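# Flip an upside-down carton and restack it bar code up

## Task

A carton sitting on top of a stack has its bar code facing downward. Flip it and set it back on top of a stack so the bar code faces up, its orientation matches the cartons beneath it, and its edges line up with theirs. Then release it. It only counts if the carton stays put without the robot supporting it. Finish by opening the gripper and moving the arm away.

## Robot and tools

Robot: two six-joint arms with parallel grippers, named left_arm and right_arm. The names are labels, not image sides. left_arm is mounted on the +y side with its base at (-0.028, +0.268, 0) m, quat_wxyz (+0.995, 0, 0, +0.101). right_arm's base is at (-0.023, -0.227, 0) m, quat_wxyz (+0.998, 0, 0, +0.069). Both are given in the scene frame, whose origin is on the table top between the arms. In that frame +z is up and +x reaches out over the table.

Tool execute_actions takes "actions", a list holding one entry or none, plus an optional "pictures" boolean (images come by default). There are three forms:
- Empty list: nothing is commanded and the current state is returned.
- Motion: {"rows": [[...]], "steps": n}, where n is 1 to 15 (default 15) control steps of 1/30 s each. Each row is used for one step, and if there are fewer rows than steps the last row is held. Every row is one flat list of 14 numbers covering both arms, even if only one arm moves. The order is left_arm waist, shoulder, elbow, wrist pitch, wrist yaw, wrist roll, opening, then the same seven for right_arm. The six joint values are absolute target angles in radians, as printed under Joint positions. They are not offsets.
- Wait: {"steps": n} with no rows and n up to 300. It returns once that many steps have passed since the previous result, and your reply time counts toward them.
A refused call sends nothing to the robot.

Joint ranges, the same for each arm: waist -2.618 to 3.054, shoulder 0.000 to 3.142, elbow 0.000 to 3.142, wrist pitch -1.571 to 1.571, wrist yaw -1.571 to 1.571, wrist roll -2.094 to 2.094.
- A target more than 0.036 rad outside a range, and farther out than the joint's last reported angle, gets the call refused.
- The true end stops can differ from these numbers by up to 0.036 rad in either direction.
- A target beyond a true stop is clipped to that stop, and the result may then say "joint sent to its limit". That message can refer to an earlier action. Its absence does not prove there is more room.

Opening is a scaled value from -1 (closed) to +1 (fully open, a 0.094 m pad gap). It is not a joint angle. grip_measured reports the finger opening on the same scale, and each gripper may read off by up to about 1 mm for the whole scene. To grip, command an opening below grip_measured. About 0.03 below holds firmly, and a smaller margin holds more gently. Pad force in this task is capped at roughly 13 to 25 N, so the carton can slip out of a weak hold. Plan grasps that are secure, and avoid fast swings or tilted carries.

Motion limits:
- Speed is capped. Each step's target is kept within a lead of the measured angle: waist 0.202, shoulder 0.258, elbow 0.238, wrist pitch 0.573, wrist yaw and roll 0.522 rad.
- If the targets would move the gripper more than 70 mm from where it is, all of them are pulled back toward the current angles. Distant goals therefore need several calls.
- While you think or wait, the arms keep moving toward the last row sent. They stop once motion stalls or a step is HELD.

Result lines:
- The state line "left_arm: … | right_arm: …" gives each gripper's end_effector_position in metres and end_effector_quat_wxyz, in the shared scene frame. This point lies between the finger pads, about 1 cm behind the tips. The fingers point along the gripper's +z and close along its y. The printed position can be off, more so at long reach.
- Joint positions and Joint velocities show one block per arm: six joints in rad or rad/s, then the pad gap in m or m/s.
- Joint torques are the total drive outputs. They are noisy, have offsets and are affected by friction, so treat them only as a rough sign of load.
- "joint command not followed" means a clearance check altered or blocked some joint targets. The rest of the row still ran.
- HELD marks steps on which your row was partly or wholly not sent.
- MOTOR HOT appears from 75 °C. An OVER-TEMPERATURE FAULT stops that arm, and at 100 °C the arm drops what it holds and sags. Do not keep loads held for long.

Cameras: cam_head_left and cam_head_right are pinhole head views, and cam_left_wrist and cam_right_wrist are fisheye wrist views. All are 504x504. Tool zoom_image takes "camera" (one of those names) and "region" [x0, y0, x1, y1] in pixels, with the origin at the top-left and the region no larger than 504x504. It returns an enlarged view of that camera's latest image.

Other tools:
- read_manual with optional "section" (only "licences") returns licence text and moves nothing.
- finished_scene with "scene" (an integer) ends the current scene for good and reports whether the goal was met. Call it only once the carton rests on its own and the gripper has released it and moved away.

Things to avoid:
- Dropping, sliding or knocking cartons off the table.
- Slamming into the stack or pressing hard on it.
- Letting the two arms collide or push against each other.
- Wrist cameras sit on a mount near each gripper and can hit things.
- Brief outside tugs on a held part or pushes on loose objects may happen. Check the result after each move.

Each tool is called after "Call:" by a JSON object that holds its "name" and its "arguments".

## Session

Call:
{"name": "execute_actions", "arguments": {"actions": []}}

Scene clock: 0.00 s of 4500.00 s.
left_arm: end_effector_position=(+0.0099, +0.5250, +0.1694) grip_measured=+1.000 end_effector_quat_wxyz=(-0.453, +0.880, -0.002, +0.142) | right_arm: end_effector_position=(+0.3331, -0.1146, +0.1708) grip_measured=+1.000 end_effector_quat_wxyz=(+0.106, +0.150, +0.982, +0.046)
Joint positions: left_arm=[ 1.42   0.636  0.524 -0.501  0.297 -1.67   0.094] | right_arm=[ 0.169  1.75   1.646 -1.236  0.012  0.609  0.094]
Joint velocities: left_arm=[ 0.002  0.012  0.002  0.007 -0.022 -0.022  0.   ] | right_arm=[ 0.002 -0.017  0.007  0.037  0.066  0.007  0.   ]
Joint torques (N m, as the arm reports them, + toward a larger angle): no reading
Motor temperatures (°C, as the motors report them): left_arm=[25 26 26 24 22 24] | right_arm=[23 23 25 23 25 25]

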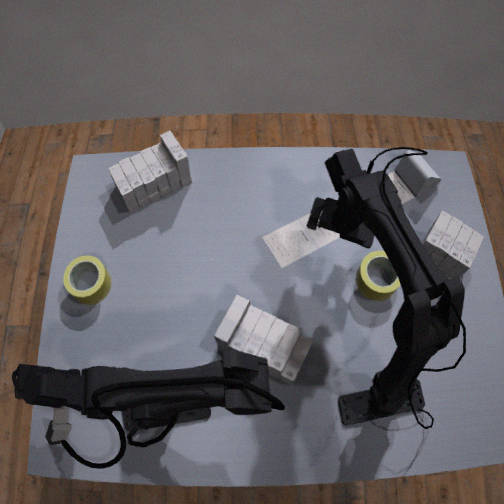

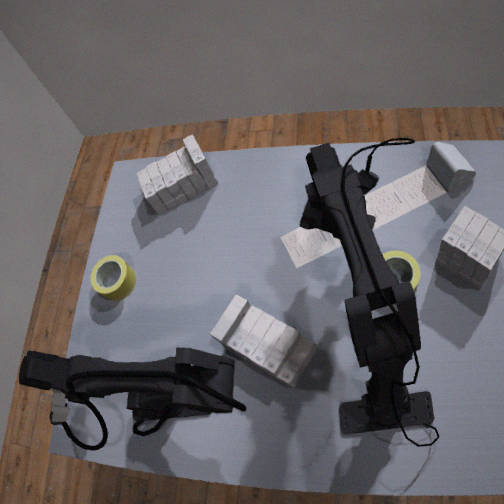

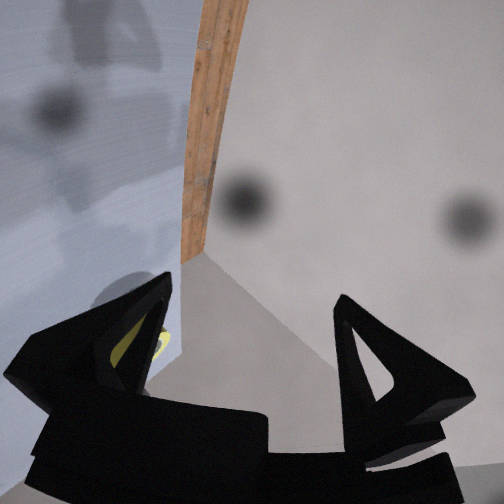

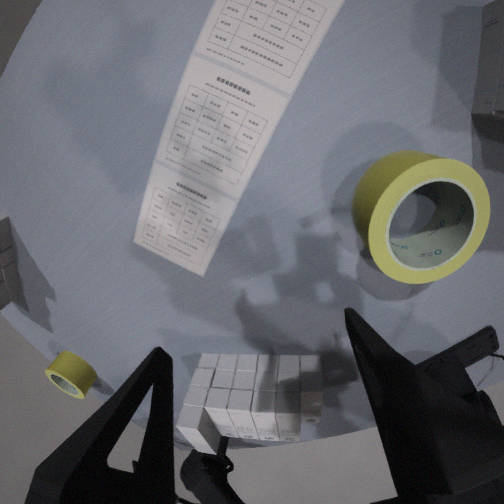

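Call:
{"name": "zoom_image", "arguments": {"camera": "cam_head_right", "region": [180, 270, 340, 400]}}

Call:
{"name": "zoom_image", "arguments": {"camera": "cam_head_left", "region": [90, 110, 230, 230]}}

Region (180, 270, 340, 400) of cam_head_right's 504x504 image, scaled by 3.150, with more detail than that image has; it fills the top 410 rows of this view, and the rest is white.

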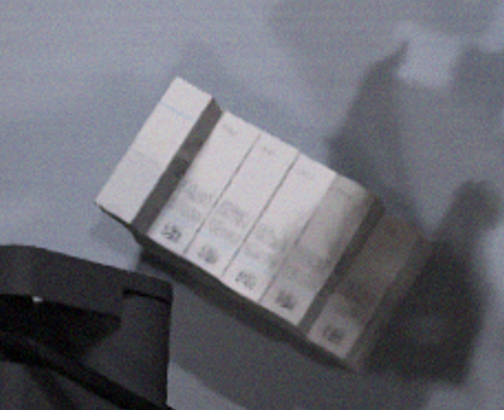

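Region (90, 110, 230, 230) of cam_head_left's 504x504 image, scaled by 3.600, with more detail than that image has; it fills the top 432 rows of this view, and the rest is white.

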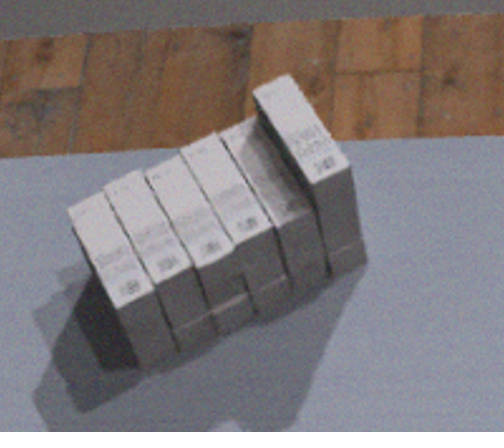

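Call:
{"name": "execute_actions", "arguments": {"actions": [{"rows":[[-0.96,1.478,1.386,-1.48,0,0,1,0.169,1.75,1.646,-1.236,0.012,0.609,1]],"steps":15}], "pictures": false}}

Call:
{"name": "execute_actions", "arguments": {"actions": [{"steps":60}]}}

Scene clock: 5.13 s of 4500.00 s.
left_arm: end_effector_position=(+0.1979, +0.4103, +0.1606) grip_measured=+1.000 end_effector_quat_wxyz=(+0.031, -0.402, +0.915, -0.003) | right_arm: end_effector_position=(+0.3330, -0.1143, +0.1708) grip_measured=+1.000 end_effector_quat_wxyz=(+0.106, +0.150, +0.982, +0.047)
Joint positions: left_arm=[ 0.366  1.5    1.365 -1.376  0.016 -0.26   0.094] | right_arm=[ 0.169  1.75   1.646 -1.236  0.01   0.609  0.094]
Joint velocities: left_arm=[-2.161 -0.046  0.032 -0.447 -0.066  1.663  0.   ] | right_arm=[-0.012 -0.012 -0.007 -0.139 -0.066  0.007  0.   ]
Joint torques (N m, as the arm reports them, + toward a larger angle): left_arm=[ 0.62 -6.9   7.93  0.03 -0.16  0.02] | right_arm=[ 0.09 -8.04  7.48  0.54  0.05 -0.01]
Motor temperatures (°C, as the motors report them): left_arm=[25 26 27 25 22 24] | right_arm=[23 25 25 23 25 25]
Steps of this call (steps 1 to 90: nothing new was sent; then 1.63 s passed at rest; steps 91 to 105: all 15 steps of this action). Readings (joint positions):
91: left_arm=[1.383 0.678 0.571 -0.597 0.240 -1.587] | right_arm=[0.169 1.750 1.646 -1.236 0.012 0.609]
92: left_arm=[1.312 0.766 0.650 -0.720 0.189 -1.490] | right_arm=[0.169 1.750 1.646 -1.236 0.011 0.609]
94: left_arm=[1.162 0.961 0.820 -0.936 0.121 -1.293] | right_arm=[0.169 1.750 1.646 -1.236 0.011 0.609]
98: left_arm=[0.875 1.342 1.165 -1.256 0.051 -0.898] | right_arm=[0.169 1.750 1.646 -1.236 0.011 0.609]
105: the state above

Scene clock: 7.13 s of 4500.00 s.
left_arm: end_effector_position=(+0.1472, +0.0982, +0.1606) grip_measured=+1.000 end_effector_quat_wxyz=(-0.016, +0.370, +0.929, +0.001) | right_arm: end_effector_position=(+0.3330, -0.1143, +0.1708) grip_measured=+1.000 end_effector_quat_wxyz=(+0.106, +0.150, +0.982, +0.047)
Joint positions: left_arm=[-0.97   1.499  1.366 -1.469  0.01  -0.008  0.094] | right_arm=[ 0.169  1.75   1.646 -1.236  0.01   0.609  0.094]
Joint velocities: left_arm=[ 0.002 -0.002 -0.007  0.051 -0.022  0.022  0.   ] | right_arm=[ 0.007 -0.027  0.022  0.037  0.066 -0.022  0.   ]
Joint torques (N m, as the arm reports them, + toward a larger angle): left_arm=[ 0.92 -6.82  7.76  0.1  -0.18  0.1 ] | right_arm=[ 0.08 -8.04  7.49  0.54  0.03  0.  ]
Motor temperatures (°C, as the motors report them): left_arm=[25 27 27 25 22 24] | right_arm=[23 25 26 23 25 25]
Steps of this call (steps 1 to 45: the robot went on to your last target; steps 46 to 60: nothing new was sent). Readings (joint positions):
1: left_arm=[0.290 1.499 1.366 -1.390 0.014 -0.209] | right_arm=[0.169 1.750 1.646 -1.236 0.010 0.609]
2: left_arm=[0.213 1.499 1.366 -1.402 0.013 -0.169] | right_arm=[0.169 1.750 1.646 -1.236 0.010 0.609]
4: left_arm=[0.060 1.499 1.366 -1.418 0.010 -0.111] | right_arm=[0.169 1.750 1.646 -1.236 0.010 0.609]
8: left_arm=[-0.245 1.499 1.366 -1.434 0.006 -0.051] | right_arm=[0.169 1.750 1.646 -1.236 0.010 0.609]
60: the state above
All arms were judged still, so your last target was given up. Only a new action makes them travel on or press farther. Fingers that are still opening or closing keep moving.

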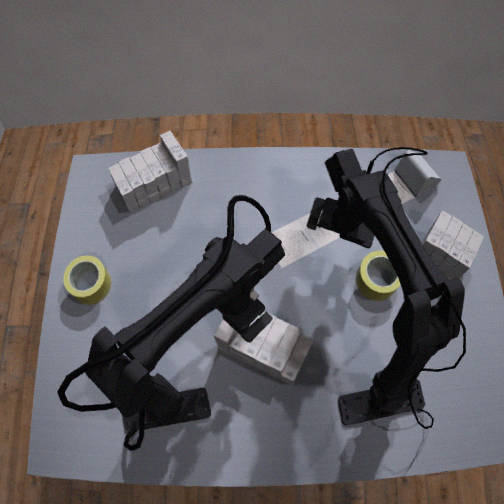

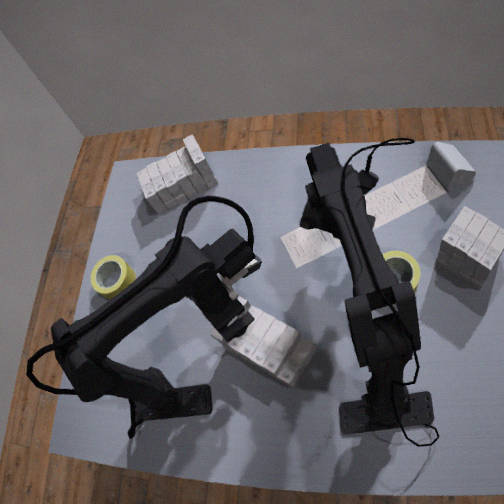

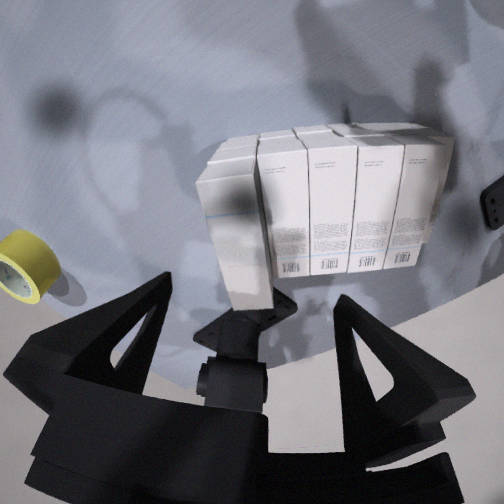

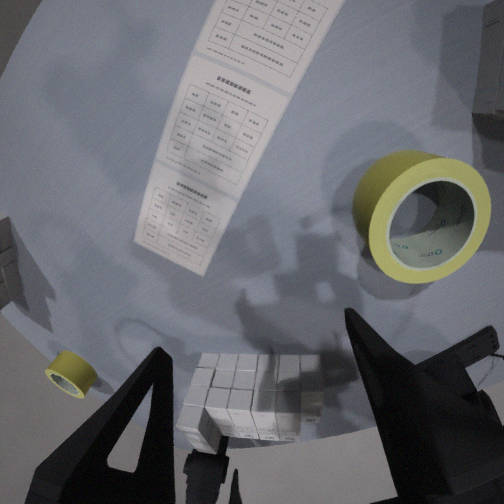

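Call:
{"name": "execute_actions", "arguments": {"actions": [{"rows":[[-0.96,1.467,1.257,-1.33,0,-0.24,0.3,0.169,1.75,1.646,-1.236,0.012,0.609,1]],"steps":15}], "pictures": false}}

Call:
{"name": "execute_actions", "arguments": {"actions": [{"steps":20}]}}

Scene clock: 9.57 s of 4500.00 s.
left_arm: end_effector_position=(+0.1523, +0.0934, +0.1406) grip_measured=+0.303 end_effector_quat_wxyz=(+0.003, +0.269, +0.963, -0.007) | right_arm: end_effector_position=(+0.3330, -0.1143, +0.1708) grip_measured=+1.000 end_effector_quat_wxyz=(+0.106, +0.150, +0.982, +0.047)
Joint positions: left_arm=[-0.97   1.479  1.268 -1.348  0.01  -0.223  0.061] | right_arm=[ 0.169  1.75   1.646 -1.236  0.01   0.609  0.094]
Joint velocities: left_arm=[-0.007 -0.007 -0.017  0.125  0.037 -0.081 -0.001] | right_arm=[-0.012 -0.007 -0.002  0.037 -0.007 -0.007  0.   ]
Joint torques (N m, as the arm reports them, + toward a larger angle): left_arm=[ 0.9  -6.04  5.48  0.43 -0.07 -0.07] | right_arm=[ 0.05 -8.06  7.51  0.54  0.03 -0.01]
Motor temperatures (°C, as the motors report them): left_arm=[25 27 28 25 22 24] | right_arm=[23 26 26 23 25 25]
Steps of this call (steps 1 to 58: nothing new was sent; steps 59 to 73: all 15 steps of this action). Readings (joint positions):
59: left_arm=[-0.970 1.492 1.349 -1.446 0.010 -0.044] | right_arm=[0.169 1.750 1.646 -1.236 0.010 0.609]
60: left_arm=[-0.970 1.483 1.323 -1.420 0.010 -0.082] | right_arm=[0.169 1.750 1.646 -1.236 0.010 0.609]
62: left_arm=[-0.970 1.479 1.286 -1.397 0.010 -0.136] | right_arm=[0.169 1.750 1.646 -1.236 0.010 0.609]
66: left_arm=[-0.970 1.479 1.268 -1.369 0.010 -0.192] | right_arm=[0.169 1.750 1.646 -1.236 0.010 0.609]
73: the state above

Scene clock: 10.23 s of 4500.00 s.
left_arm: end_effector_position=(+0.1531, +0.0927, +0.1406) grip_measured=+0.303 end_effector_quat_wxyz=(+0.005, +0.265, +0.964, -0.008) | right_arm: end_effector_position=(+0.3330, -0.1143, +0.1708) grip_measured=+1.000 end_effector_quat_wxyz=(+0.106, +0.150, +0.982, +0.047)
Joint positions: left_arm=[-0.97   1.479  1.268 -1.343  0.01  -0.231  0.061] | right_arm=[ 0.169  1.75   1.646 -1.236  0.01   0.609  0.094]
Joint velocities: left_arm=[-0.017 -0.002 -0.002 -0.022 -0.022 -0.051  0.001] | right_arm=[-0.007  0.007 -0.022  0.066 -0.022 -0.066  0.   ]
Joint torques (N m, as the arm reports them, + toward a larger angle): left_arm=[ 0.82 -6.03  5.44  0.48 -0.16 -0.11] | right_arm=[ 0.09 -8.03  7.53  0.54  0.04 -0.01]
Motor temperatures (°C, as the motors report them): left_arm=[25 27 28 25 22 24] | right_arm=[23 26 26 23 25 25]
Steps of this call (steps 1 to 15: the robot went on to your last target; steps 16 to 20: nothing new was sent). Readings (joint positions):
1: left_arm=[-0.970 1.479 1.268 -1.347 0.010 -0.224] | right_arm=[0.169 1.750 1.646 -1.236 0.010 0.609]
2: left_arm=[-0.970 1.479 1.268 -1.346 0.010 -0.226] | right_arm=[0.169 1.750 1.646 -1.236 0.010 0.609]
4: left_arm=[-0.970 1.479 1.268 -1.345 0.010 -0.227] | right_arm=[0.169 1.750 1.646 -1.236 0.010 0.609]
8: left_arm=[-0.970 1.479 1.268 -1.344 0.010 -0.229] | right_arm=[0.169 1.750 1.646 -1.236 0.010 0.609]
20: the state above
All arms were judged still, so your last target was given up. Only a new action makes them travel on or press farther. Fingers that are still opening or closing keep moving.

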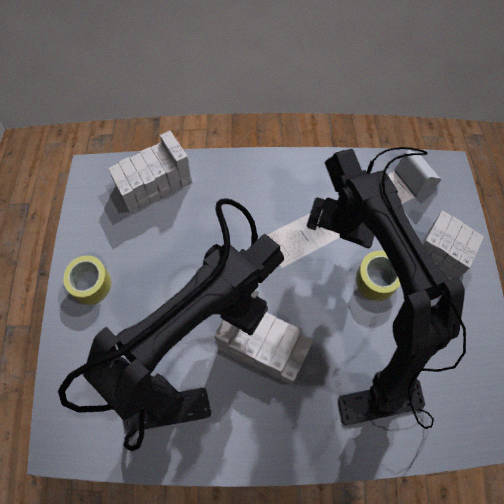

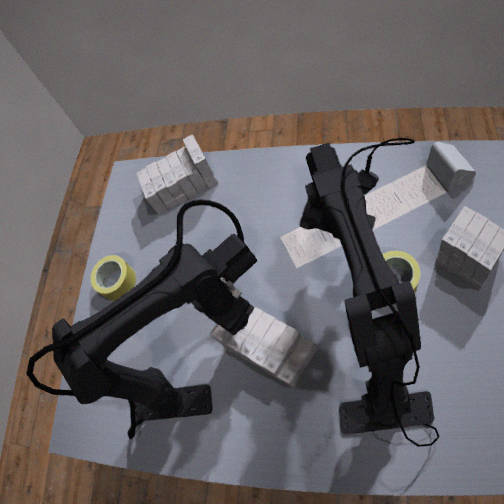

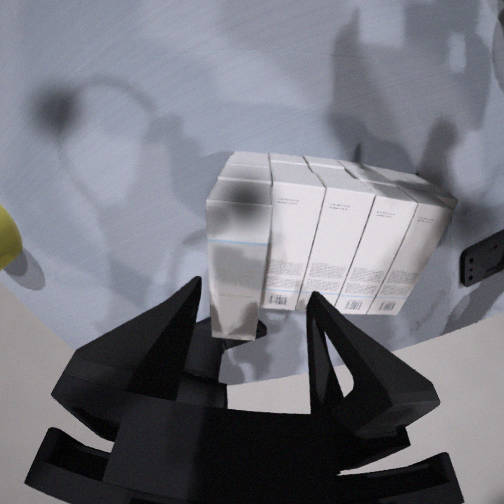

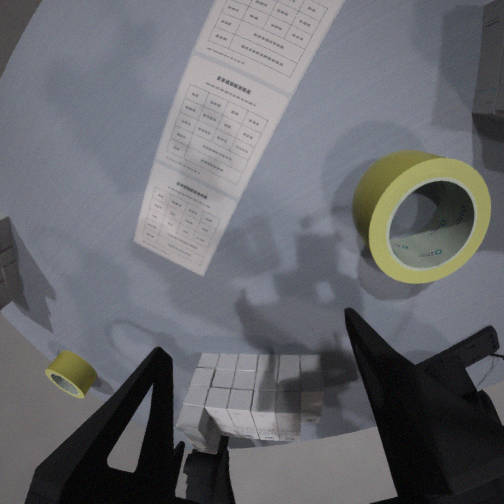

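Call:
{"name": "execute_actions", "arguments": {"actions": [{"rows":[[-0.915,1.467,1.257,-1.33,0,-0.2,0.3,0.169,1.75,1.646,-1.236,0.012,0.609,1],[-0.915,1.467,1.257,-1.33,0,-0.2,0.3,0.169,1.75,1.646,-1.236,0.012,0.609,1],[-0.915,1.467,1.257,-1.33,0,-0.2,0.3,0.169,1.75,1.646,-1.236,0.012,0.609,1],[-0.915,1.467,1.257,-1.33,0,-0.2,0.3,0.169,1.75,1.646,-1.236,0.012,0.609,1],[-0.915,1.467,1.257,-1.33,0,-0.2,0.3,0.169,1.75,1.646,-1.236,0.012,0.609,1],[-0.915,1.467,1.2,-1.29,0,-0.2,0.3,0.169,1.75,1.646,-1.236,0.012,0.609,1],[-0.915,1.467,1.2,-1.29,0,-0.2,0.3,0.169,1.75,1.646,-1.236,0.012,0.609,1],[-0.915,1.47,1.141,-1.24,0,-0.2,0.3,0.169,1.75,1.646,-1.236,0.012,0.609,1]],"steps":15}], "pictures": false}}

Call:
{"name": "execute_actions", "arguments": {"actions": [{"steps":20}]}}

Scene clock: 12.67 s of 4500.00 s.
left_arm: end_effector_position=(+0.1523, +0.1102, +0.1120) grip_measured=+0.303 end_effector_quat_wxyz=(-0.013, +0.251, +0.968, +0.002) | right_arm: end_effector_position=(+0.3330, -0.1143, +0.1708) grip_measured=+1.000 end_effector_quat_wxyz=(+0.106, +0.150, +0.982, +0.047)
Joint positions: left_arm=[-0.921  1.473  1.15  -1.272  0.008 -0.21   0.061] | right_arm=[ 0.169  1.75   1.646 -1.236  0.01   0.609  0.094]
Joint velocities: left_arm=[-0.012  0.007  0.012  0.11   0.051  0.051 -0.001] | right_arm=[-0.012  0.007  0.012 -0.007 -0.007  0.007  0.   ]
Joint torques (N m, as the arm reports them, + toward a larger angle): left_arm=[ 0.59 -5.08  5.53  0.34 -0.12  0.03] | right_arm=[ 0.08 -8.02  7.49  0.54  0.04 -0.02]
Motor temperatures (°C, as the motors report them): left_arm=[25 28 28 25 22 24] | right_arm=[23 26 26 24 25 25]
Steps of this call (steps 1 to 58: nothing new was sent; steps 59 to 73: all 15 steps of this action). Readings (joint positions):
59: left_arm=[-0.964 1.479 1.268 -1.343 0.011 -0.226] | right_arm=[0.169 1.750 1.646 -1.236 0.010 0.609]
60: left_arm=[-0.952 1.479 1.268 -1.343 0.011 -0.223] | right_arm=[0.169 1.750 1.646 -1.236 0.010 0.609]
62: left_arm=[-0.929 1.479 1.268 -1.343 0.009 -0.218] | right_arm=[0.169 1.750 1.646 -1.236 0.010 0.609]
66: left_arm=[-0.921 1.474 1.226 -1.309 0.008 -0.213] | right_arm=[0.169 1.750 1.646 -1.236 0.010 0.609]
73: the state above

Scene clock: 13.33 s of 4500.00 s.
left_arm: end_effector_position=(+0.1556, +0.1074, +0.1119) grip_measured=+0.303 end_effector_quat_wxyz=(-0.005, +0.251, +0.968, -0.002) | right_arm: end_effector_position=(+0.3330, -0.1143, +0.1708) grip_measured=+1.000 end_effector_quat_wxyz=(+0.106, +0.150, +0.982, +0.047)
Joint positions: left_arm=[-0.921  1.473  1.15  -1.254  0.008 -0.209  0.061] | right_arm=[ 0.169  1.75   1.646 -1.236  0.01   0.609  0.094]
Joint velocities: left_arm=[-0.002 -0.007  0.002 -0.022  0.007 -0.037 -0.   ] | right_arm=[ 0.002 -0.002 -0.012 -0.037 -0.081  0.051  0.   ]
Joint torques (N m, as the arm reports them, + toward a larger angle): left_arm=[ 0.47 -5.38  5.69  0.4  -0.09  0.1 ] | right_arm=[ 0.07 -8.07  7.5   0.53  0.03 -0.01]
Motor temperatures (°C, as the motors report them): left_arm=[25 28 28 25 22 24] | right_arm=[23 26 26 24 25 25]
Steps of this call (steps 1 to 20: the robot went on to your last target). Readings (joint positions):
1: left_arm=[-0.921 1.473 1.150 -1.268 0.008 -0.210] | right_arm=[0.169 1.750 1.646 -1.236 0.010 0.609]
2: left_arm=[-0.921 1.473 1.150 -1.265 0.008 -0.210] | right_arm=[0.169 1.750 1.646 -1.236 0.010 0.609]
4: left_arm=[-0.921 1.473 1.150 -1.260 0.008 -0.210] | right_arm=[0.169 1.750 1.646 -1.236 0.010 0.609]
8: left_arm=[-0.921 1.473 1.150 -1.256 0.008 -0.210] | right_arm=[0.169 1.750 1.646 -1.236 0.010 0.609]
20: the state above

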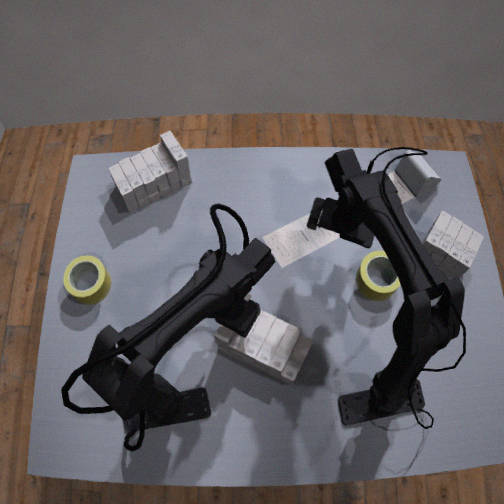

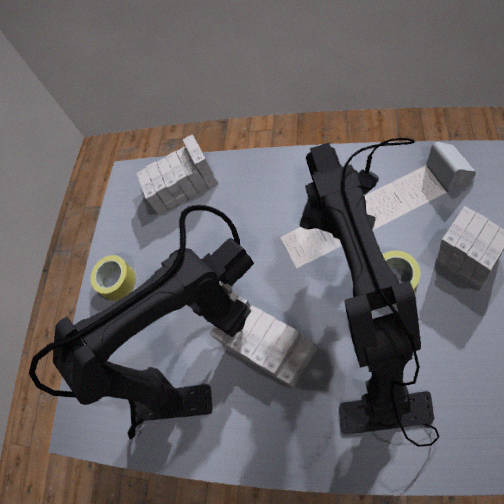

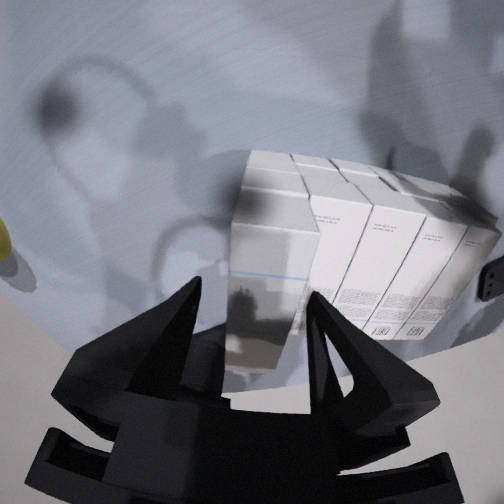

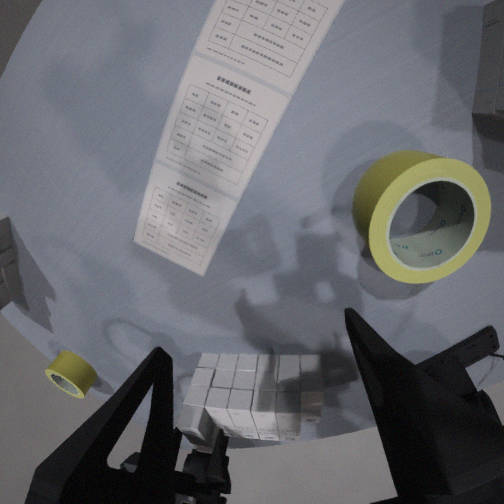

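Slightly overshot; nudge back and close.

Call:
{"name": "execute_actions", "arguments": {"actions": [{"rows":[[-0.94,1.47,1.141,-1.24,0,-0.22,0.3,0.169,1.75,1.646,-1.236,0.012,0.609,1],[-0.94,1.47,1.141,-1.24,0,-0.22,0.3,0.169,1.75,1.646,-1.236,0.012,0.609,1],[-0.94,1.47,1.141,-1.24,0,-0.22,0.3,0.169,1.75,1.646,-1.236,0.012,0.609,1],[-0.94,1.47,1.141,-1.24,0,-0.22,0.3,0.169,1.75,1.646,-1.236,0.012,0.609,1],[-0.94,1.47,1.141,-1.24,0,-0.22,-0.6,0.169,1.75,1.646,-1.236,0.012,0.609,1]],"steps":15}]}}

Scene clock: 15.03 s of 4500.00 s.
left_arm: end_effector_position=(+0.1541, +0.1056, +0.1119) grip_measured=-0.341 end_effector_quat_wxyz=(-0.005, +0.255, +0.967, -0.002) | right_arm: end_effector_position=(+0.3330, -0.1143, +0.1708) grip_measured=+1.000 end_effector_quat_wxyz=(+0.106, +0.150, +0.982, +0.047)
Joint positions: left_arm=[-0.93   1.473  1.15  -1.254  0.008 -0.211  0.031] | right_arm=[ 0.169  1.75   1.646 -1.236  0.01   0.609  0.094]
Joint velocities: left_arm=[-0.012 -0.017  0.002 -0.022 -0.051  0.066  0.   ] | right_arm=[-0.002  0.007  0.002  0.007 -0.037 -0.037  0.   ]
Joint torques (N m, as the arm reports them, + toward a larger angle): left_arm=[-0.64 -5.28  5.51  0.42 -0.1  -0.1 ] | right_arm=[ 0.07 -8.03  7.52  0.53  0.04 -0.02]
Motor temperatures (°C, as the motors report them): left_arm=[25 28 28 25 22 24] | right_arm=[23 27 26 24 25 25]
Steps of this call (steps 1 to 15: the robot went on to your last target; steps 16 to 36: nothing new was sent; steps 37 to 51: all 15 steps of this action). Readings (joint positions):
37: left_arm=[-0.922 1.473 1.150 -1.254 0.008 -0.210] | right_arm=[0.169 1.750 1.646 -1.236 0.010 0.609]
38: left_arm=[-0.924 1.473 1.150 -1.254 0.008 -0.210] | right_arm=[0.169 1.750 1.646 -1.236 0.010 0.609]
40: left_arm=[-0.929 1.473 1.150 -1.254 0.008 -0.210] | right_arm=[0.169 1.750 1.646 -1.236 0.010 0.609]
44: left_arm=[-0.930 1.473 1.150 -1.254 0.008 -0.210] | right_arm=[0.169 1.750 1.646 -1.236 0.010 0.609]
51: the state above

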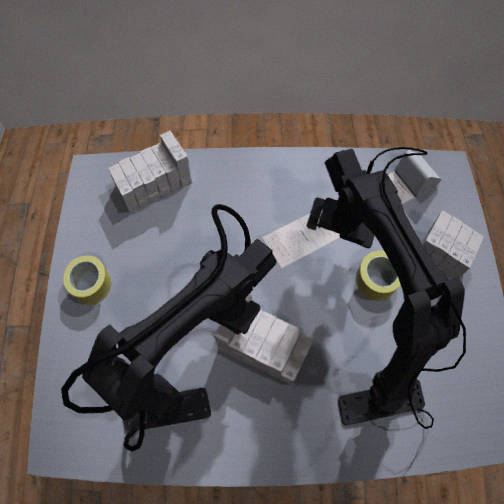

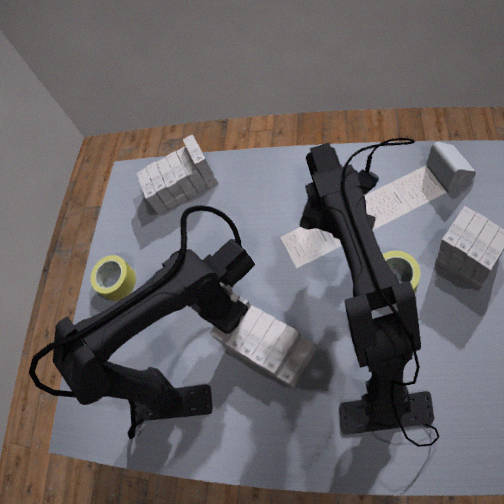

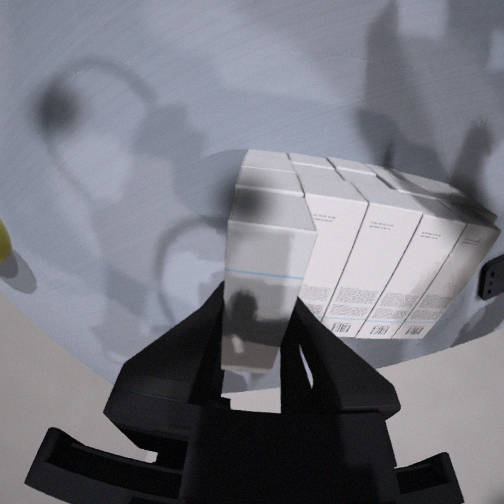

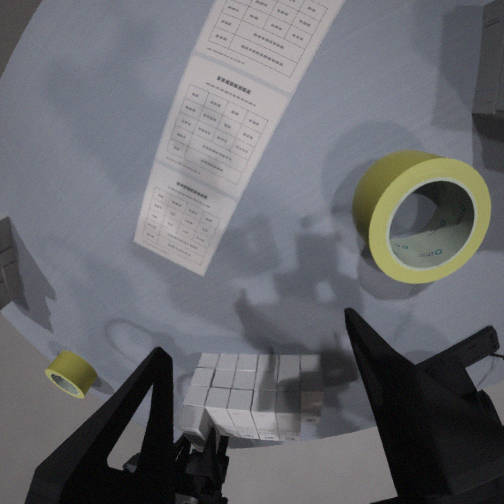

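Call:
{"name": "execute_actions", "arguments": {"actions": [{"rows":[[-0.94,1.478,1.386,-1.45,0,-0.22,-0.6,0.609,1.55,0.6,0.5,0,-1.57,0.6]],"steps":15}], "pictures": false}}

Call:
{"name": "execute_actions", "arguments": {"actions": [{"rows":[[-0.641,2.06,2.05,-1.52,0,-1.186,-0.6,0.609,1.55,0.13,1.42,0,-1.57,0.6]],"steps":15}], "pictures": false}}

Call:
{"name": "execute_actions", "arguments": {"actions": [{"steps":45}]}}

Scene clock: 19.13 s of 4500.00 s.
left_arm: end_effector_position=(+0.1625, +0.0981, +0.1688) grip_measured=-0.341 end_effector_quat_wxyz=(+0.017, +0.255, +0.967, -0.013) | right_arm: end_effector_position=(+0.3158, -0.0064, +0.1470) grip_measured=+0.602 end_effector_quat_wxyz=(+0.257, -0.211, +0.939, +0.091)
Joint positions: left_arm=[-0.93   1.477  1.378 -1.431  0.008 -0.211  0.031] | right_arm=[ 0.439  1.583  1.248 -0.683  0.008  0.133  0.075]
Joint velocities: left_arm=[-0.027 -0.002 -0.012  0.007  0.066  0.022  0.   ] | right_arm=[-0.022  0.007 -0.007  0.051  0.051  0.066 -0.   ]
Joint torques (N m, as the arm reports them, + toward a larger angle): left_arm=[-0.68 -4.82  6.66  0.25 -0.12 -0.12] | right_arm=[ 0.37 -7.82 10.22  1.02  0.    0.01]
Motor temperatures (°C, as the motors report them): left_arm=[25 28 28 25 22 24] | right_arm=[23 27 27 24 25 25]
A step of this action was HELD (marked below), so the robot has no last target. An arm can still carry out its HELD step.
Steps of this call (steps 1 to 15: the robot went on to your last target; steps 16 to 90: nothing new was sent; then 0.60 s passed at rest; steps 91 to 105: all 15 steps of this action). Readings (joint positions):
91: left_arm=[-0.930 1.482 1.183 -1.294 0.008 -0.211] | right_arm=[0.185 1.724 1.600 -1.162 0.018 0.544]
92: left_arm=[-0.930 1.495 1.238 -1.340 0.008 -0.211] | right_arm=[0.216 1.685 1.530 -1.062 0.023 0.465]
94: left_arm=[-0.930 1.493 1.331 -1.366 0.008 -0.211] | right_arm=[0.318 1.613 1.395 -0.877 0.022 0.302]
97: left_arm=[-0.930 1.477 1.378 -1.382 0.008 -0.211] | right_arm=[0.486 1.571 1.248 -0.666 0.004 0.122] HELD
98: left_arm=[-0.930 1.476 1.378 -1.392 0.008 -0.211] | right_arm=[0.507 1.580 1.248 -0.681 -0.008 0.122] HELD
99: left_arm=[-0.930 1.476 1.378 -1.403 0.008 -0.211] | right_arm=[0.507 1.583 1.248 -0.684 -0.012 0.123] HELD
100: left_arm=[-0.930 1.477 1.378 -1.411 0.008 -0.211] | right_arm=[0.494 1.583 1.248 -0.684 -0.012 0.125] HELD
101: left_arm=[-0.930 1.477 1.378 -1.417 0.008 -0.211] | right_arm=[0.478 1.583 1.248 -0.684 -0.009 0.127] HELD
102: left_arm=[-0.930 1.477 1.378 -1.422 0.008 -0.211] | right_arm=[0.462 1.583 1.248 -0.683 -0.004 0.129] HELD
103: left_arm=[-0.930 1.477 1.378 -1.426 0.008 -0.211] | right_arm=[0.449 1.583 1.248 -0.683 0.001 0.130] HELD
104: left_arm=[-0.930 1.477 1.378 -1.429 0.008 -0.211] | right_arm=[0.442 1.583 1.248 -0.683 0.005 0.132] HELD
105: the state above HELD
joint command not followed: on one or more control steps a check withheld the commanded joint targets of the right arm, and it was not sent them on those steps. On the call's last step the targets were still withheld.
cause: the commanded joint targets would bring a part of the robot too close to another arm (this arm's wrist (the part past joint 4) and the other arm's wrist (the part past joint 4)); next, command targets that bring no part of the robot closer to that arm.

Scene clock: 19.63 s of 4500.00 s.
left_arm: end_effector_position=(+0.1624, +0.0982, +0.1688) grip_measured=-0.341 end_effector_quat_wxyz=(+0.017, +0.255, +0.967, -0.013) | right_arm: end_effector_position=(+0.3160, -0.0067, +0.1470) grip_measured=+0.602 end_effector_quat_wxyz=(+0.257, -0.210, +0.939, +0.091)
Joint positions: left_arm=[-0.93   1.477  1.378 -1.431  0.008 -0.211  0.031] | right_arm=[ 0.439  1.583  1.248 -0.683  0.01   0.135  0.075]
Joint velocities: left_arm=[ 0.007 -0.007  0.012 -0.051 -0.081 -0.051 -0.002] | right_arm=[ 0.007 -0.002 -0.017  0.022 -0.037 -0.007 -0.   ]
Joint torques (N m, as the arm reports them, + toward a larger angle): left_arm=[ 0.22 -5.1   6.36  0.3  -0.02  0.01] | right_arm=[ 0.19 -7.8  10.27  1.03  0.13  0.03]
Motor temperatures (°C, as the motors report them): left_arm=[25 28 28 25 22 24] | right_arm=[23 27 27 24 25 25]
A step of this action was HELD (marked below), so the robot has no last target. An arm can still carry out its HELD step.
Steps of this call (steps 1 to 15: all 15 steps of this action). Readings (joint positions):
1: left_arm=[-0.930 1.477 1.378 -1.431 0.008 -0.211] | right_arm=[0.439 1.583 1.248 -0.683 0.009 0.134] HELD
2: left_arm=[-0.930 1.477 1.378 -1.431 0.008 -0.211] | right_arm=[0.439 1.583 1.248 -0.683 0.009 0.134] HELD
3: left_arm=[-0.930 1.477 1.378 -1.431 0.008 -0.211] | right_arm=[0.439 1.583 1.248 -0.683 0.009 0.134] HELD
4: left_arm=[-0.930 1.477 1.378 -1.431 0.008 -0.211] | right_arm=[0.439 1.583 1.248 -0.683 0.010 0.134] HELD
5: left_arm=[-0.930 1.477 1.378 -1.431 0.008 -0.211] | right_arm=[0.439 1.583 1.248 -0.683 0.010 0.134] HELD
6: left_arm=[-0.930 1.477 1.378 -1.431 0.008 -0.211] | right_arm=[0.439 1.583 1.248 -0.683 0.010 0.134] HELD
7: left_arm=[-0.930 1.477 1.378 -1.431 0.008 -0.211] | right_arm=[0.439 1.583 1.248 -0.683 0.010 0.134] HELD
8: left_arm=[-0.930 1.477 1.378 -1.431 0.008 -0.211] | right_arm=[0.439 1.583 1.248 -0.683 0.010 0.134] HELD
9: left_arm=[-0.930 1.477 1.378 -1.431 0.008 -0.211] | right_arm=[0.439 1.583 1.248 -0.683 0.010 0.134] HELD
10: left_arm=[-0.930 1.477 1.378 -1.431 0.008 -0.211] | right_arm=[0.439 1.583 1.248 -0.683 0.010 0.135] HELD
11: left_arm=[-0.930 1.477 1.378 -1.431 0.008 -0.211] | right_arm=[0.439 1.583 1.248 -0.683 0.010 0.135] HELD
12: left_arm=[-0.930 1.477 1.378 -1.431 0.008 -0.211] | right_arm=[0.439 1.583 1.248 -0.683 0.010 0.135] HELD
13: left_arm=[-0.930 1.477 1.378 -1.431 0.008 -0.211] | right_arm=[0.439 1.583 1.248 -0.683 0.010 0.135] HELD
14: left_arm=[-0.930 1.477 1.378 -1.431 0.008 -0.211] | right_arm=[0.439 1.583 1.248 -0.683 0.010 0.135] HELD
15: the state above HELD
joint command not followed: on one or more control steps a check withheld the commanded joint targets of the left arm, and it was not sent them on those steps. On the call's last step the targets were still withheld.
cause: the commanded joint targets would bring a part of the robot too close to another arm (this arm's wrist (the part past joint 4) and the other arm's wrist (the part past joint 4)); next, command targets that bring no part of the robot closer to that arm.
joint command not followed: on one or more control steps a check withheld the commanded joint targets of the right arm, and it was not sent them on those steps. On the call's last step the targets were still withheld.
cause: the commanded joint targets would bring a part of the robot too close to another arm (this arm's wrist (the part past joint 4) and the other arm's wrist (the part past joint 4)); next, command targets that bring no part of the robot closer to that arm.

Scene clock: 21.13 s of 4500.00 s.
left_arm: end_effector_position=(+0.1624, +0.0982, +0.1688) grip_measured=-0.341 end_effector_quat_wxyz=(+0.017, +0.255, +0.967, -0.013) | right_arm: end_effector_position=(+0.3160, -0.0067, +0.1470) grip_measured=+0.602 end_effector_quat_wxyz=(+0.257, -0.210, +0.939, +0.091)
Joint positions: left_arm=[-0.93   1.477  1.378 -1.431  0.008 -0.211  0.031] | right_arm=[ 0.439  1.583  1.248 -0.683  0.01   0.135  0.075]
Joint velocities: left_arm=[ 0.002 -0.022 -0.007 -0.022  0.022  0.022  0.001] | right_arm=[-0.012  0.002  0.002  0.007  0.037 -0.11  -0.001]
Joint torques (N m, as the arm reports them, + toward a larger angle): left_arm=[ 0.07 -5.23  6.24  0.32 -0.01  0.  ] | right_arm=[ 0.26 -7.78 10.25  1.02  0.1   0.04]
Motor temperatures (°C, as the motors report them): left_arm=[25 28 28 25 22 24] | right_arm=[23 27 27 24 25 25]
Steps of this call (steps 1 to 45: nothing new was sent). Readings (joint positions):
1: left_arm=[-0.930 1.477 1.378 -1.431 0.008 -0.211] | right_arm=[0.439 1.583 1.248 -0.683 0.010 0.135]
2: left_arm=[-0.930 1.477 1.378 -1.431 0.008 -0.211] | right_arm=[0.439 1.583 1.248 -0.683 0.010 0.135]
4: left_arm=[-0.930 1.477 1.378 -1.431 0.008 -0.211] | right_arm=[0.439 1.583 1.248 -0.683 0.010 0.135]
8: left_arm=[-0.930 1.477 1.378 -1.431 0.008 -0.211] | right_arm=[0.439 1.583 1.248 -0.683 0.010 0.135]
45: the state above

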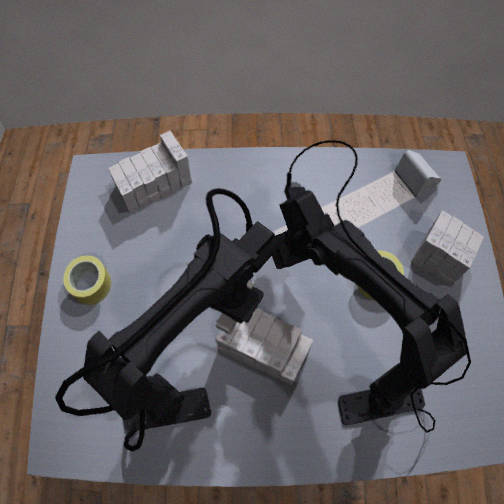

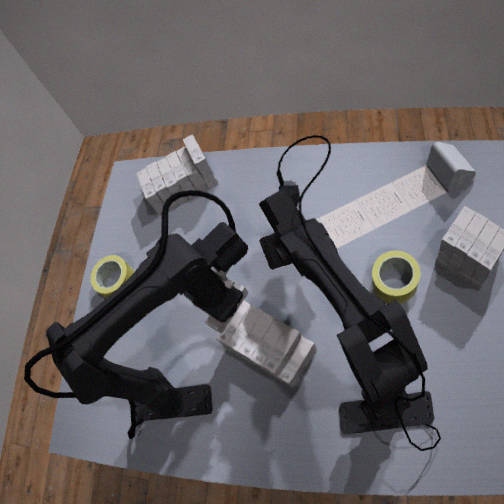

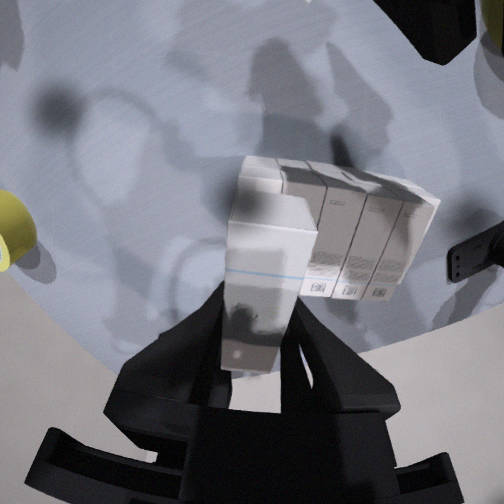

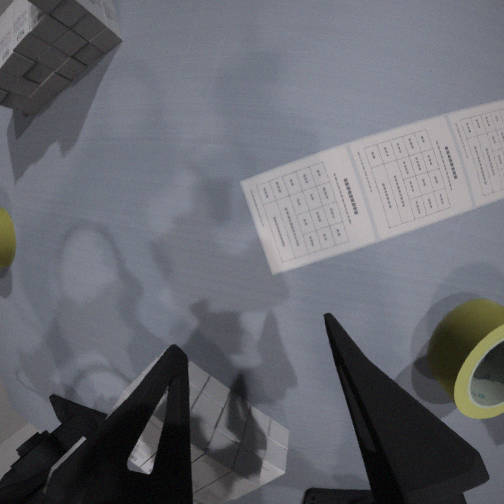

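Reconfigure right arm at waist 0 first.

Call:
{"name": "execute_actions", "arguments": {"actions": [{"rows":[[-0.94,1.478,1.386,-1.45,0,-0.22,-0.6,0.0,1.55,1.0,0.6,0,-1.57,0.6]],"steps":15}], "pictures": false}}

Call:
{"name": "execute_actions", "arguments": {"actions": [{"rows":[[-0.641,2.06,2.05,-1.52,0,-1.186,-0.6,0.0,1.55,0.13,1.42,0,-1.57,0.6]],"steps":15}], "pictures": false}}

Call:
{"name": "execute_actions", "arguments": {"actions": [{"steps":20}], "pictures": false}}

Call:
{"name": "execute_actions", "arguments": {"actions": [{"rows":[[-0.641,2.06,2.05,-1.52,0,-1.186,-0.6,0.609,1.55,0.13,1.42,0,-1.57,0.6]],"steps":15}], "pictures": false}}

Call:
{"name": "execute_actions", "arguments": {"actions": [{"steps":20}]}}

Scene clock: 23.00 s of 4500.00 s.
left_arm: end_effector_position=(+0.1610, +0.0994, +0.1687) grip_measured=-0.341 end_effector_quat_wxyz=(+0.013, +0.255, +0.967, -0.011) | right_arm: end_effector_position=(+0.3741, -0.0405, +0.1470) grip_measured=+0.602 end_effector_quat_wxyz=(+0.363, -0.272, +0.890, +0.048)
Joint positions: left_arm=[-0.93   1.477  1.378 -1.438  0.008 -0.211  0.031] | right_arm=[ 0.301  1.583  1.128 -0.366  0.009 -0.157  0.075]
Joint velocities: left_arm=[ 0.002  0.007 -0.017 -0.051  0.022  0.037  0.001] | right_arm=[-0.315 -0.012 -0.227  0.828  0.037 -0.74  -0.   ]
Joint torques (N m, as the arm reports them, + toward a larger angle): left_arm=[-0.56 -4.91  6.87  0.2  -0.16 -0.07] | right_arm=[-0.54 -8.75  7.23  1.4  -0.02 -0.06]
Motor temperatures (°C, as the motors report them): left_arm=[25 28 28 25 22 24] | right_arm=[23 27 27 24 25 25]
Steps of this call (steps 1 to 41: nothing new was sent; steps 42 to 56: all 15 steps of this action). Readings (joint positions):
42: left_arm=[-0.930 1.477 1.378 -1.432 0.008 -0.211] | right_arm=[0.439 1.583 1.248 -0.681 0.010 0.132]
43: left_arm=[-0.930 1.477 1.378 -1.433 0.008 -0.211] | right_arm=[0.438 1.583 1.248 -0.675 0.010 0.125]
45: left_arm=[-0.930 1.477 1.378 -1.435 0.008 -0.211] | right_arm=[0.428 1.583 1.245 -0.646 0.009 0.098]
49: left_arm=[-0.930 1.477 1.378 -1.437 0.008 -0.211] | right_arm=[0.385 1.583 1.206 -0.549 0.009 0.018]
56: the state above

Scene clock: 23.50 s of 4500.00 s.
left_arm: end_effector_position=(+0.3362, +0.1016, +0.1420) grip_measured=-0.342 end_effector_quat_wxyz=(+0.000, -0.337, +0.942, -0.004) | right_arm: end_effector_position=(+0.4250, -0.1045, +0.1496) grip_measured=+0.602 end_effector_quat_wxyz=(+0.477, -0.352, +0.802, -0.075)
Joint positions: left_arm=[-0.632  2.086  2.014 -1.492  0.006 -1.115  0.031] | right_arm=[ 0.129  1.583  0.934  0.086  0.008 -0.565  0.075]
Joint velocities: left_arm=[-0.037 -0.173  0.125 -0.154 -0.007 -0.374  0.001] | right_arm=[-0.222  0.002 -0.374  0.799 -0.081 -0.813 -0.   ]
Joint torques (N m, as the arm reports them, + toward a larger angle): left_arm=[ -0.62 -11.77   8.32   0.13  -0.07  -0.05] | right_arm=[-0.37 -9.02  6.96  1.48 -0.08 -0.02]
Motor temperatures (°C, as the motors report them): left_arm=[25 28 28 25 22 24] | right_arm=[23 28 27 24 25 25]
Steps of this call (steps 1 to 15: all 15 steps of this action). Readings (joint positions):
1: left_arm=[-0.908 1.513 1.420 -1.478 0.020 -0.287] | right_arm=[0.289 1.583 1.119 -0.336 0.009 -0.183]
2: left_arm=[-0.863 1.575 1.495 -1.515 0.024 -0.373] | right_arm=[0.277 1.583 1.110 -0.304 0.008 -0.211]
4: left_arm=[-0.760 1.718 1.642 -1.514 0.023 -0.533] | right_arm=[0.253 1.583 1.086 -0.241 0.008 -0.265]
8: left_arm=[-0.639 2.026 1.952 -1.497 0.010 -0.883] | right_arm=[0.205 1.583 1.031 -0.121 0.008 -0.374]
15: the state above

Scene clock: 24.17 s of 4500.00 s.
left_arm: end_effector_position=(+0.3355, +0.1016, +0.1523) grip_measured=-0.342 end_effector_quat_wxyz=(+0.007, -0.365, +0.931, -0.012) | right_arm: end_effector_position=(+0.4310, -0.1457, +0.1673) grip_measured=+0.602 end_effector_quat_wxyz=(+0.552, -0.471, +0.626, -0.284)
Joint positions: left_arm=[-0.632  2.068  2.027 -1.503  0.006 -1.176  0.031] | right_arm=[ 0.039  1.583  0.664  0.688  0.008 -1.119  0.075]
Joint velocities: left_arm=[ 0.007  0.012 -0.007 -0.022  0.007 -0.051  0.   ] | right_arm=[-0.066  0.002 -0.383  0.857 -0.022 -0.725 -0.001]
Joint torques (N m, as the arm reports them, + toward a larger angle): left_arm=[ -0.62 -11.02   7.99   0.15  -0.11  -0.06] | right_arm=[-0.49 -8.63  6.09  1.63 -0.07  0.04]
Motor temperatures (°C, as the motors report them): left_arm=[25 28 28 25 22 24] | right_arm=[23 28 27 24 25 25]
Steps of this call (steps 1 to 20: the robot went on to your last target). Readings (joint positions):
1: left_arm=[-0.632 2.082 2.018 -1.494 0.006 -1.128] | right_arm=[0.120 1.583 0.921 0.116 0.008 -0.593]
2: left_arm=[-0.632 2.077 2.022 -1.496 0.006 -1.137] | right_arm=[0.113 1.583 0.907 0.146 0.008 -0.621]
4: left_arm=[-0.632 2.070 2.026 -1.499 0.006 -1.152] | right_arm=[0.099 1.583 0.880 0.206 0.008 -0.676]
8: left_arm=[-0.632 2.068 2.027 -1.502 0.006 -1.166] | right_arm=[0.077 1.583 0.826 0.326 0.008 -0.787]
20: the state above

Scene clock: 24.67 s of 4500.00 s.
left_arm: end_effector_position=(+0.3355, +0.1016, +0.1523) grip_measured=-0.342 end_effector_quat_wxyz=(+0.007, -0.365, +0.931, -0.012) | right_arm: end_effector_position=(+0.3734, -0.0771, +0.1771) grip_measured=+0.602 end_effector_quat_wxyz=(+0.603, -0.554, +0.450, -0.357)
Joint positions: left_arm=[-0.632  2.068  2.027 -1.503  0.006 -1.176  0.031] | right_arm=[ 0.223  1.583  0.421  1.145  0.007 -1.422  0.075]
Joint velocities: left_arm=[ 0.022  0.012 -0.002  0.066 -0.037 -0.007 -0.   ] | right_arm=[ 0.662 -0.012 -0.725  0.769  0.037 -0.52  -0.   ]
Joint torques (N m, as the arm reports them, + toward a larger angle): left_arm=[ -0.6  -10.95   7.83   0.15  -0.07  -0.05] | right_arm=[ 0.84 -7.28  4.38  1.54 -0.04  0.04]
Motor temperatures (°C, as the motors report them): left_arm=[25 29 28 25 22 24] | right_arm=[23 28 27 24 25 25]
Steps of this call (steps 1 to 15: all 15 steps of this action). Readings (joint positions):
1: left_arm=[-0.632 2.068 2.027 -1.503 0.006 -1.176] | right_arm=[0.039 1.583 0.651 0.718 0.008 -1.145]
2: left_arm=[-0.632 2.068 2.027 -1.503 0.006 -1.176] | right_arm=[0.040 1.583 0.637 0.748 0.008 -1.171]
4: left_arm=[-0.632 2.068 2.027 -1.503 0.006 -1.176] | right_arm=[0.051 1.583 0.610 0.808 0.008 -1.218]
8: left_arm=[-0.632 2.068 2.027 -1.503 0.006 -1.176] | right_arm=[0.101 1.583 0.554 0.928 0.007 -1.300]
15: the state above

Scene clock: 25.33 s of 4500.00 s.
left_arm: end_effector_position=(+0.3355, +0.1016, +0.1523) grip_measured=-0.342 end_effector_quat_wxyz=(+0.007, -0.365, +0.931, -0.012) | right_arm: end_effector_position=(+0.2435, +0.0205, +0.1407) grip_measured=+0.602 end_effector_quat_wxyz=(+0.639, -0.657, +0.287, -0.279)
Joint positions: left_arm=[-0.632  2.068  2.027 -1.503  0.006 -1.176  0.031] | right_arm=[ 0.604  1.583  0.146  1.409 -0.004 -1.571  0.075]
Joint velocities: left_arm=[ 0.007 -0.007 -0.032 -0.022  0.066  0.037 -0.   ] | right_arm=[ 0.007 -0.002 -0.007  0.095 -0.007 -0.037 -0.001]
Joint torques (N m, as the arm reports them, + toward a larger angle): left_arm=[ -0.59 -11.03   7.85   0.12  -0.09  -0.07] | right_arm=[ 0.38 -6.29  2.97  1.65  0.08  0.03]
Motor temperatures (°C, as the motors report them): left_arm=[25 29 29 25 22 24] | right_arm=[23 28 27 25 25 25]
Steps of this call (steps 1 to 20: the robot went on to your last target). Readings (joint positions):
1: left_arm=[-0.632 2.068 2.027 -1.503 0.006 -1.176] | right_arm=[0.248 1.583 0.394 1.175 0.007 -1.438]
2: left_arm=[-0.632 2.068 2.027 -1.503 0.006 -1.176] | right_arm=[0.275 1.583 0.365 1.202 0.006 -1.453]
4: left_arm=[-0.632 2.068 2.027 -1.503 0.006 -1.176] | right_arm=[0.332 1.583 0.304 1.250 0.005 -1.480]
8: left_arm=[-0.632 2.068 2.027 -1.503 0.006 -1.176] | right_arm=[0.451 1.583 0.208 1.315 0.003 -1.523]
20: the state above

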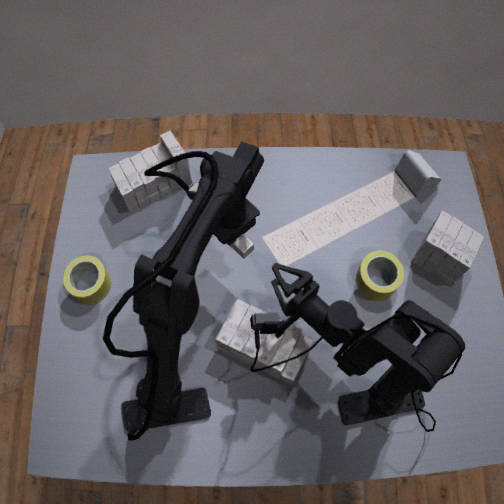

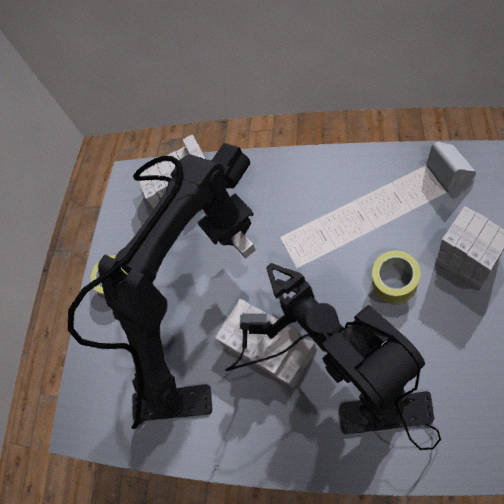

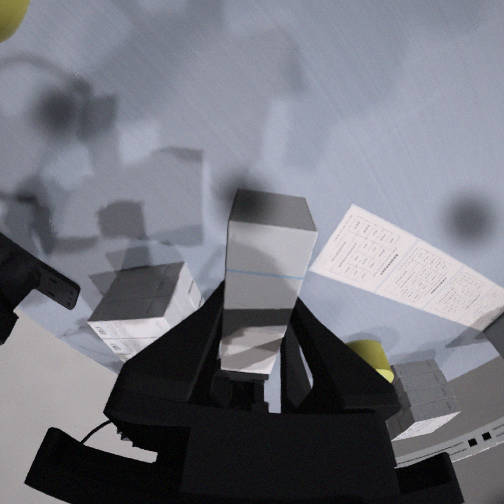

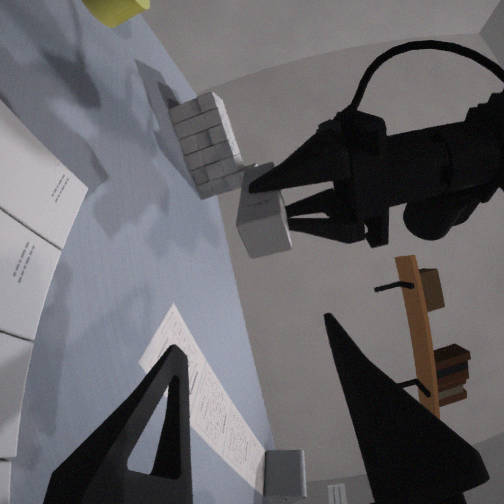

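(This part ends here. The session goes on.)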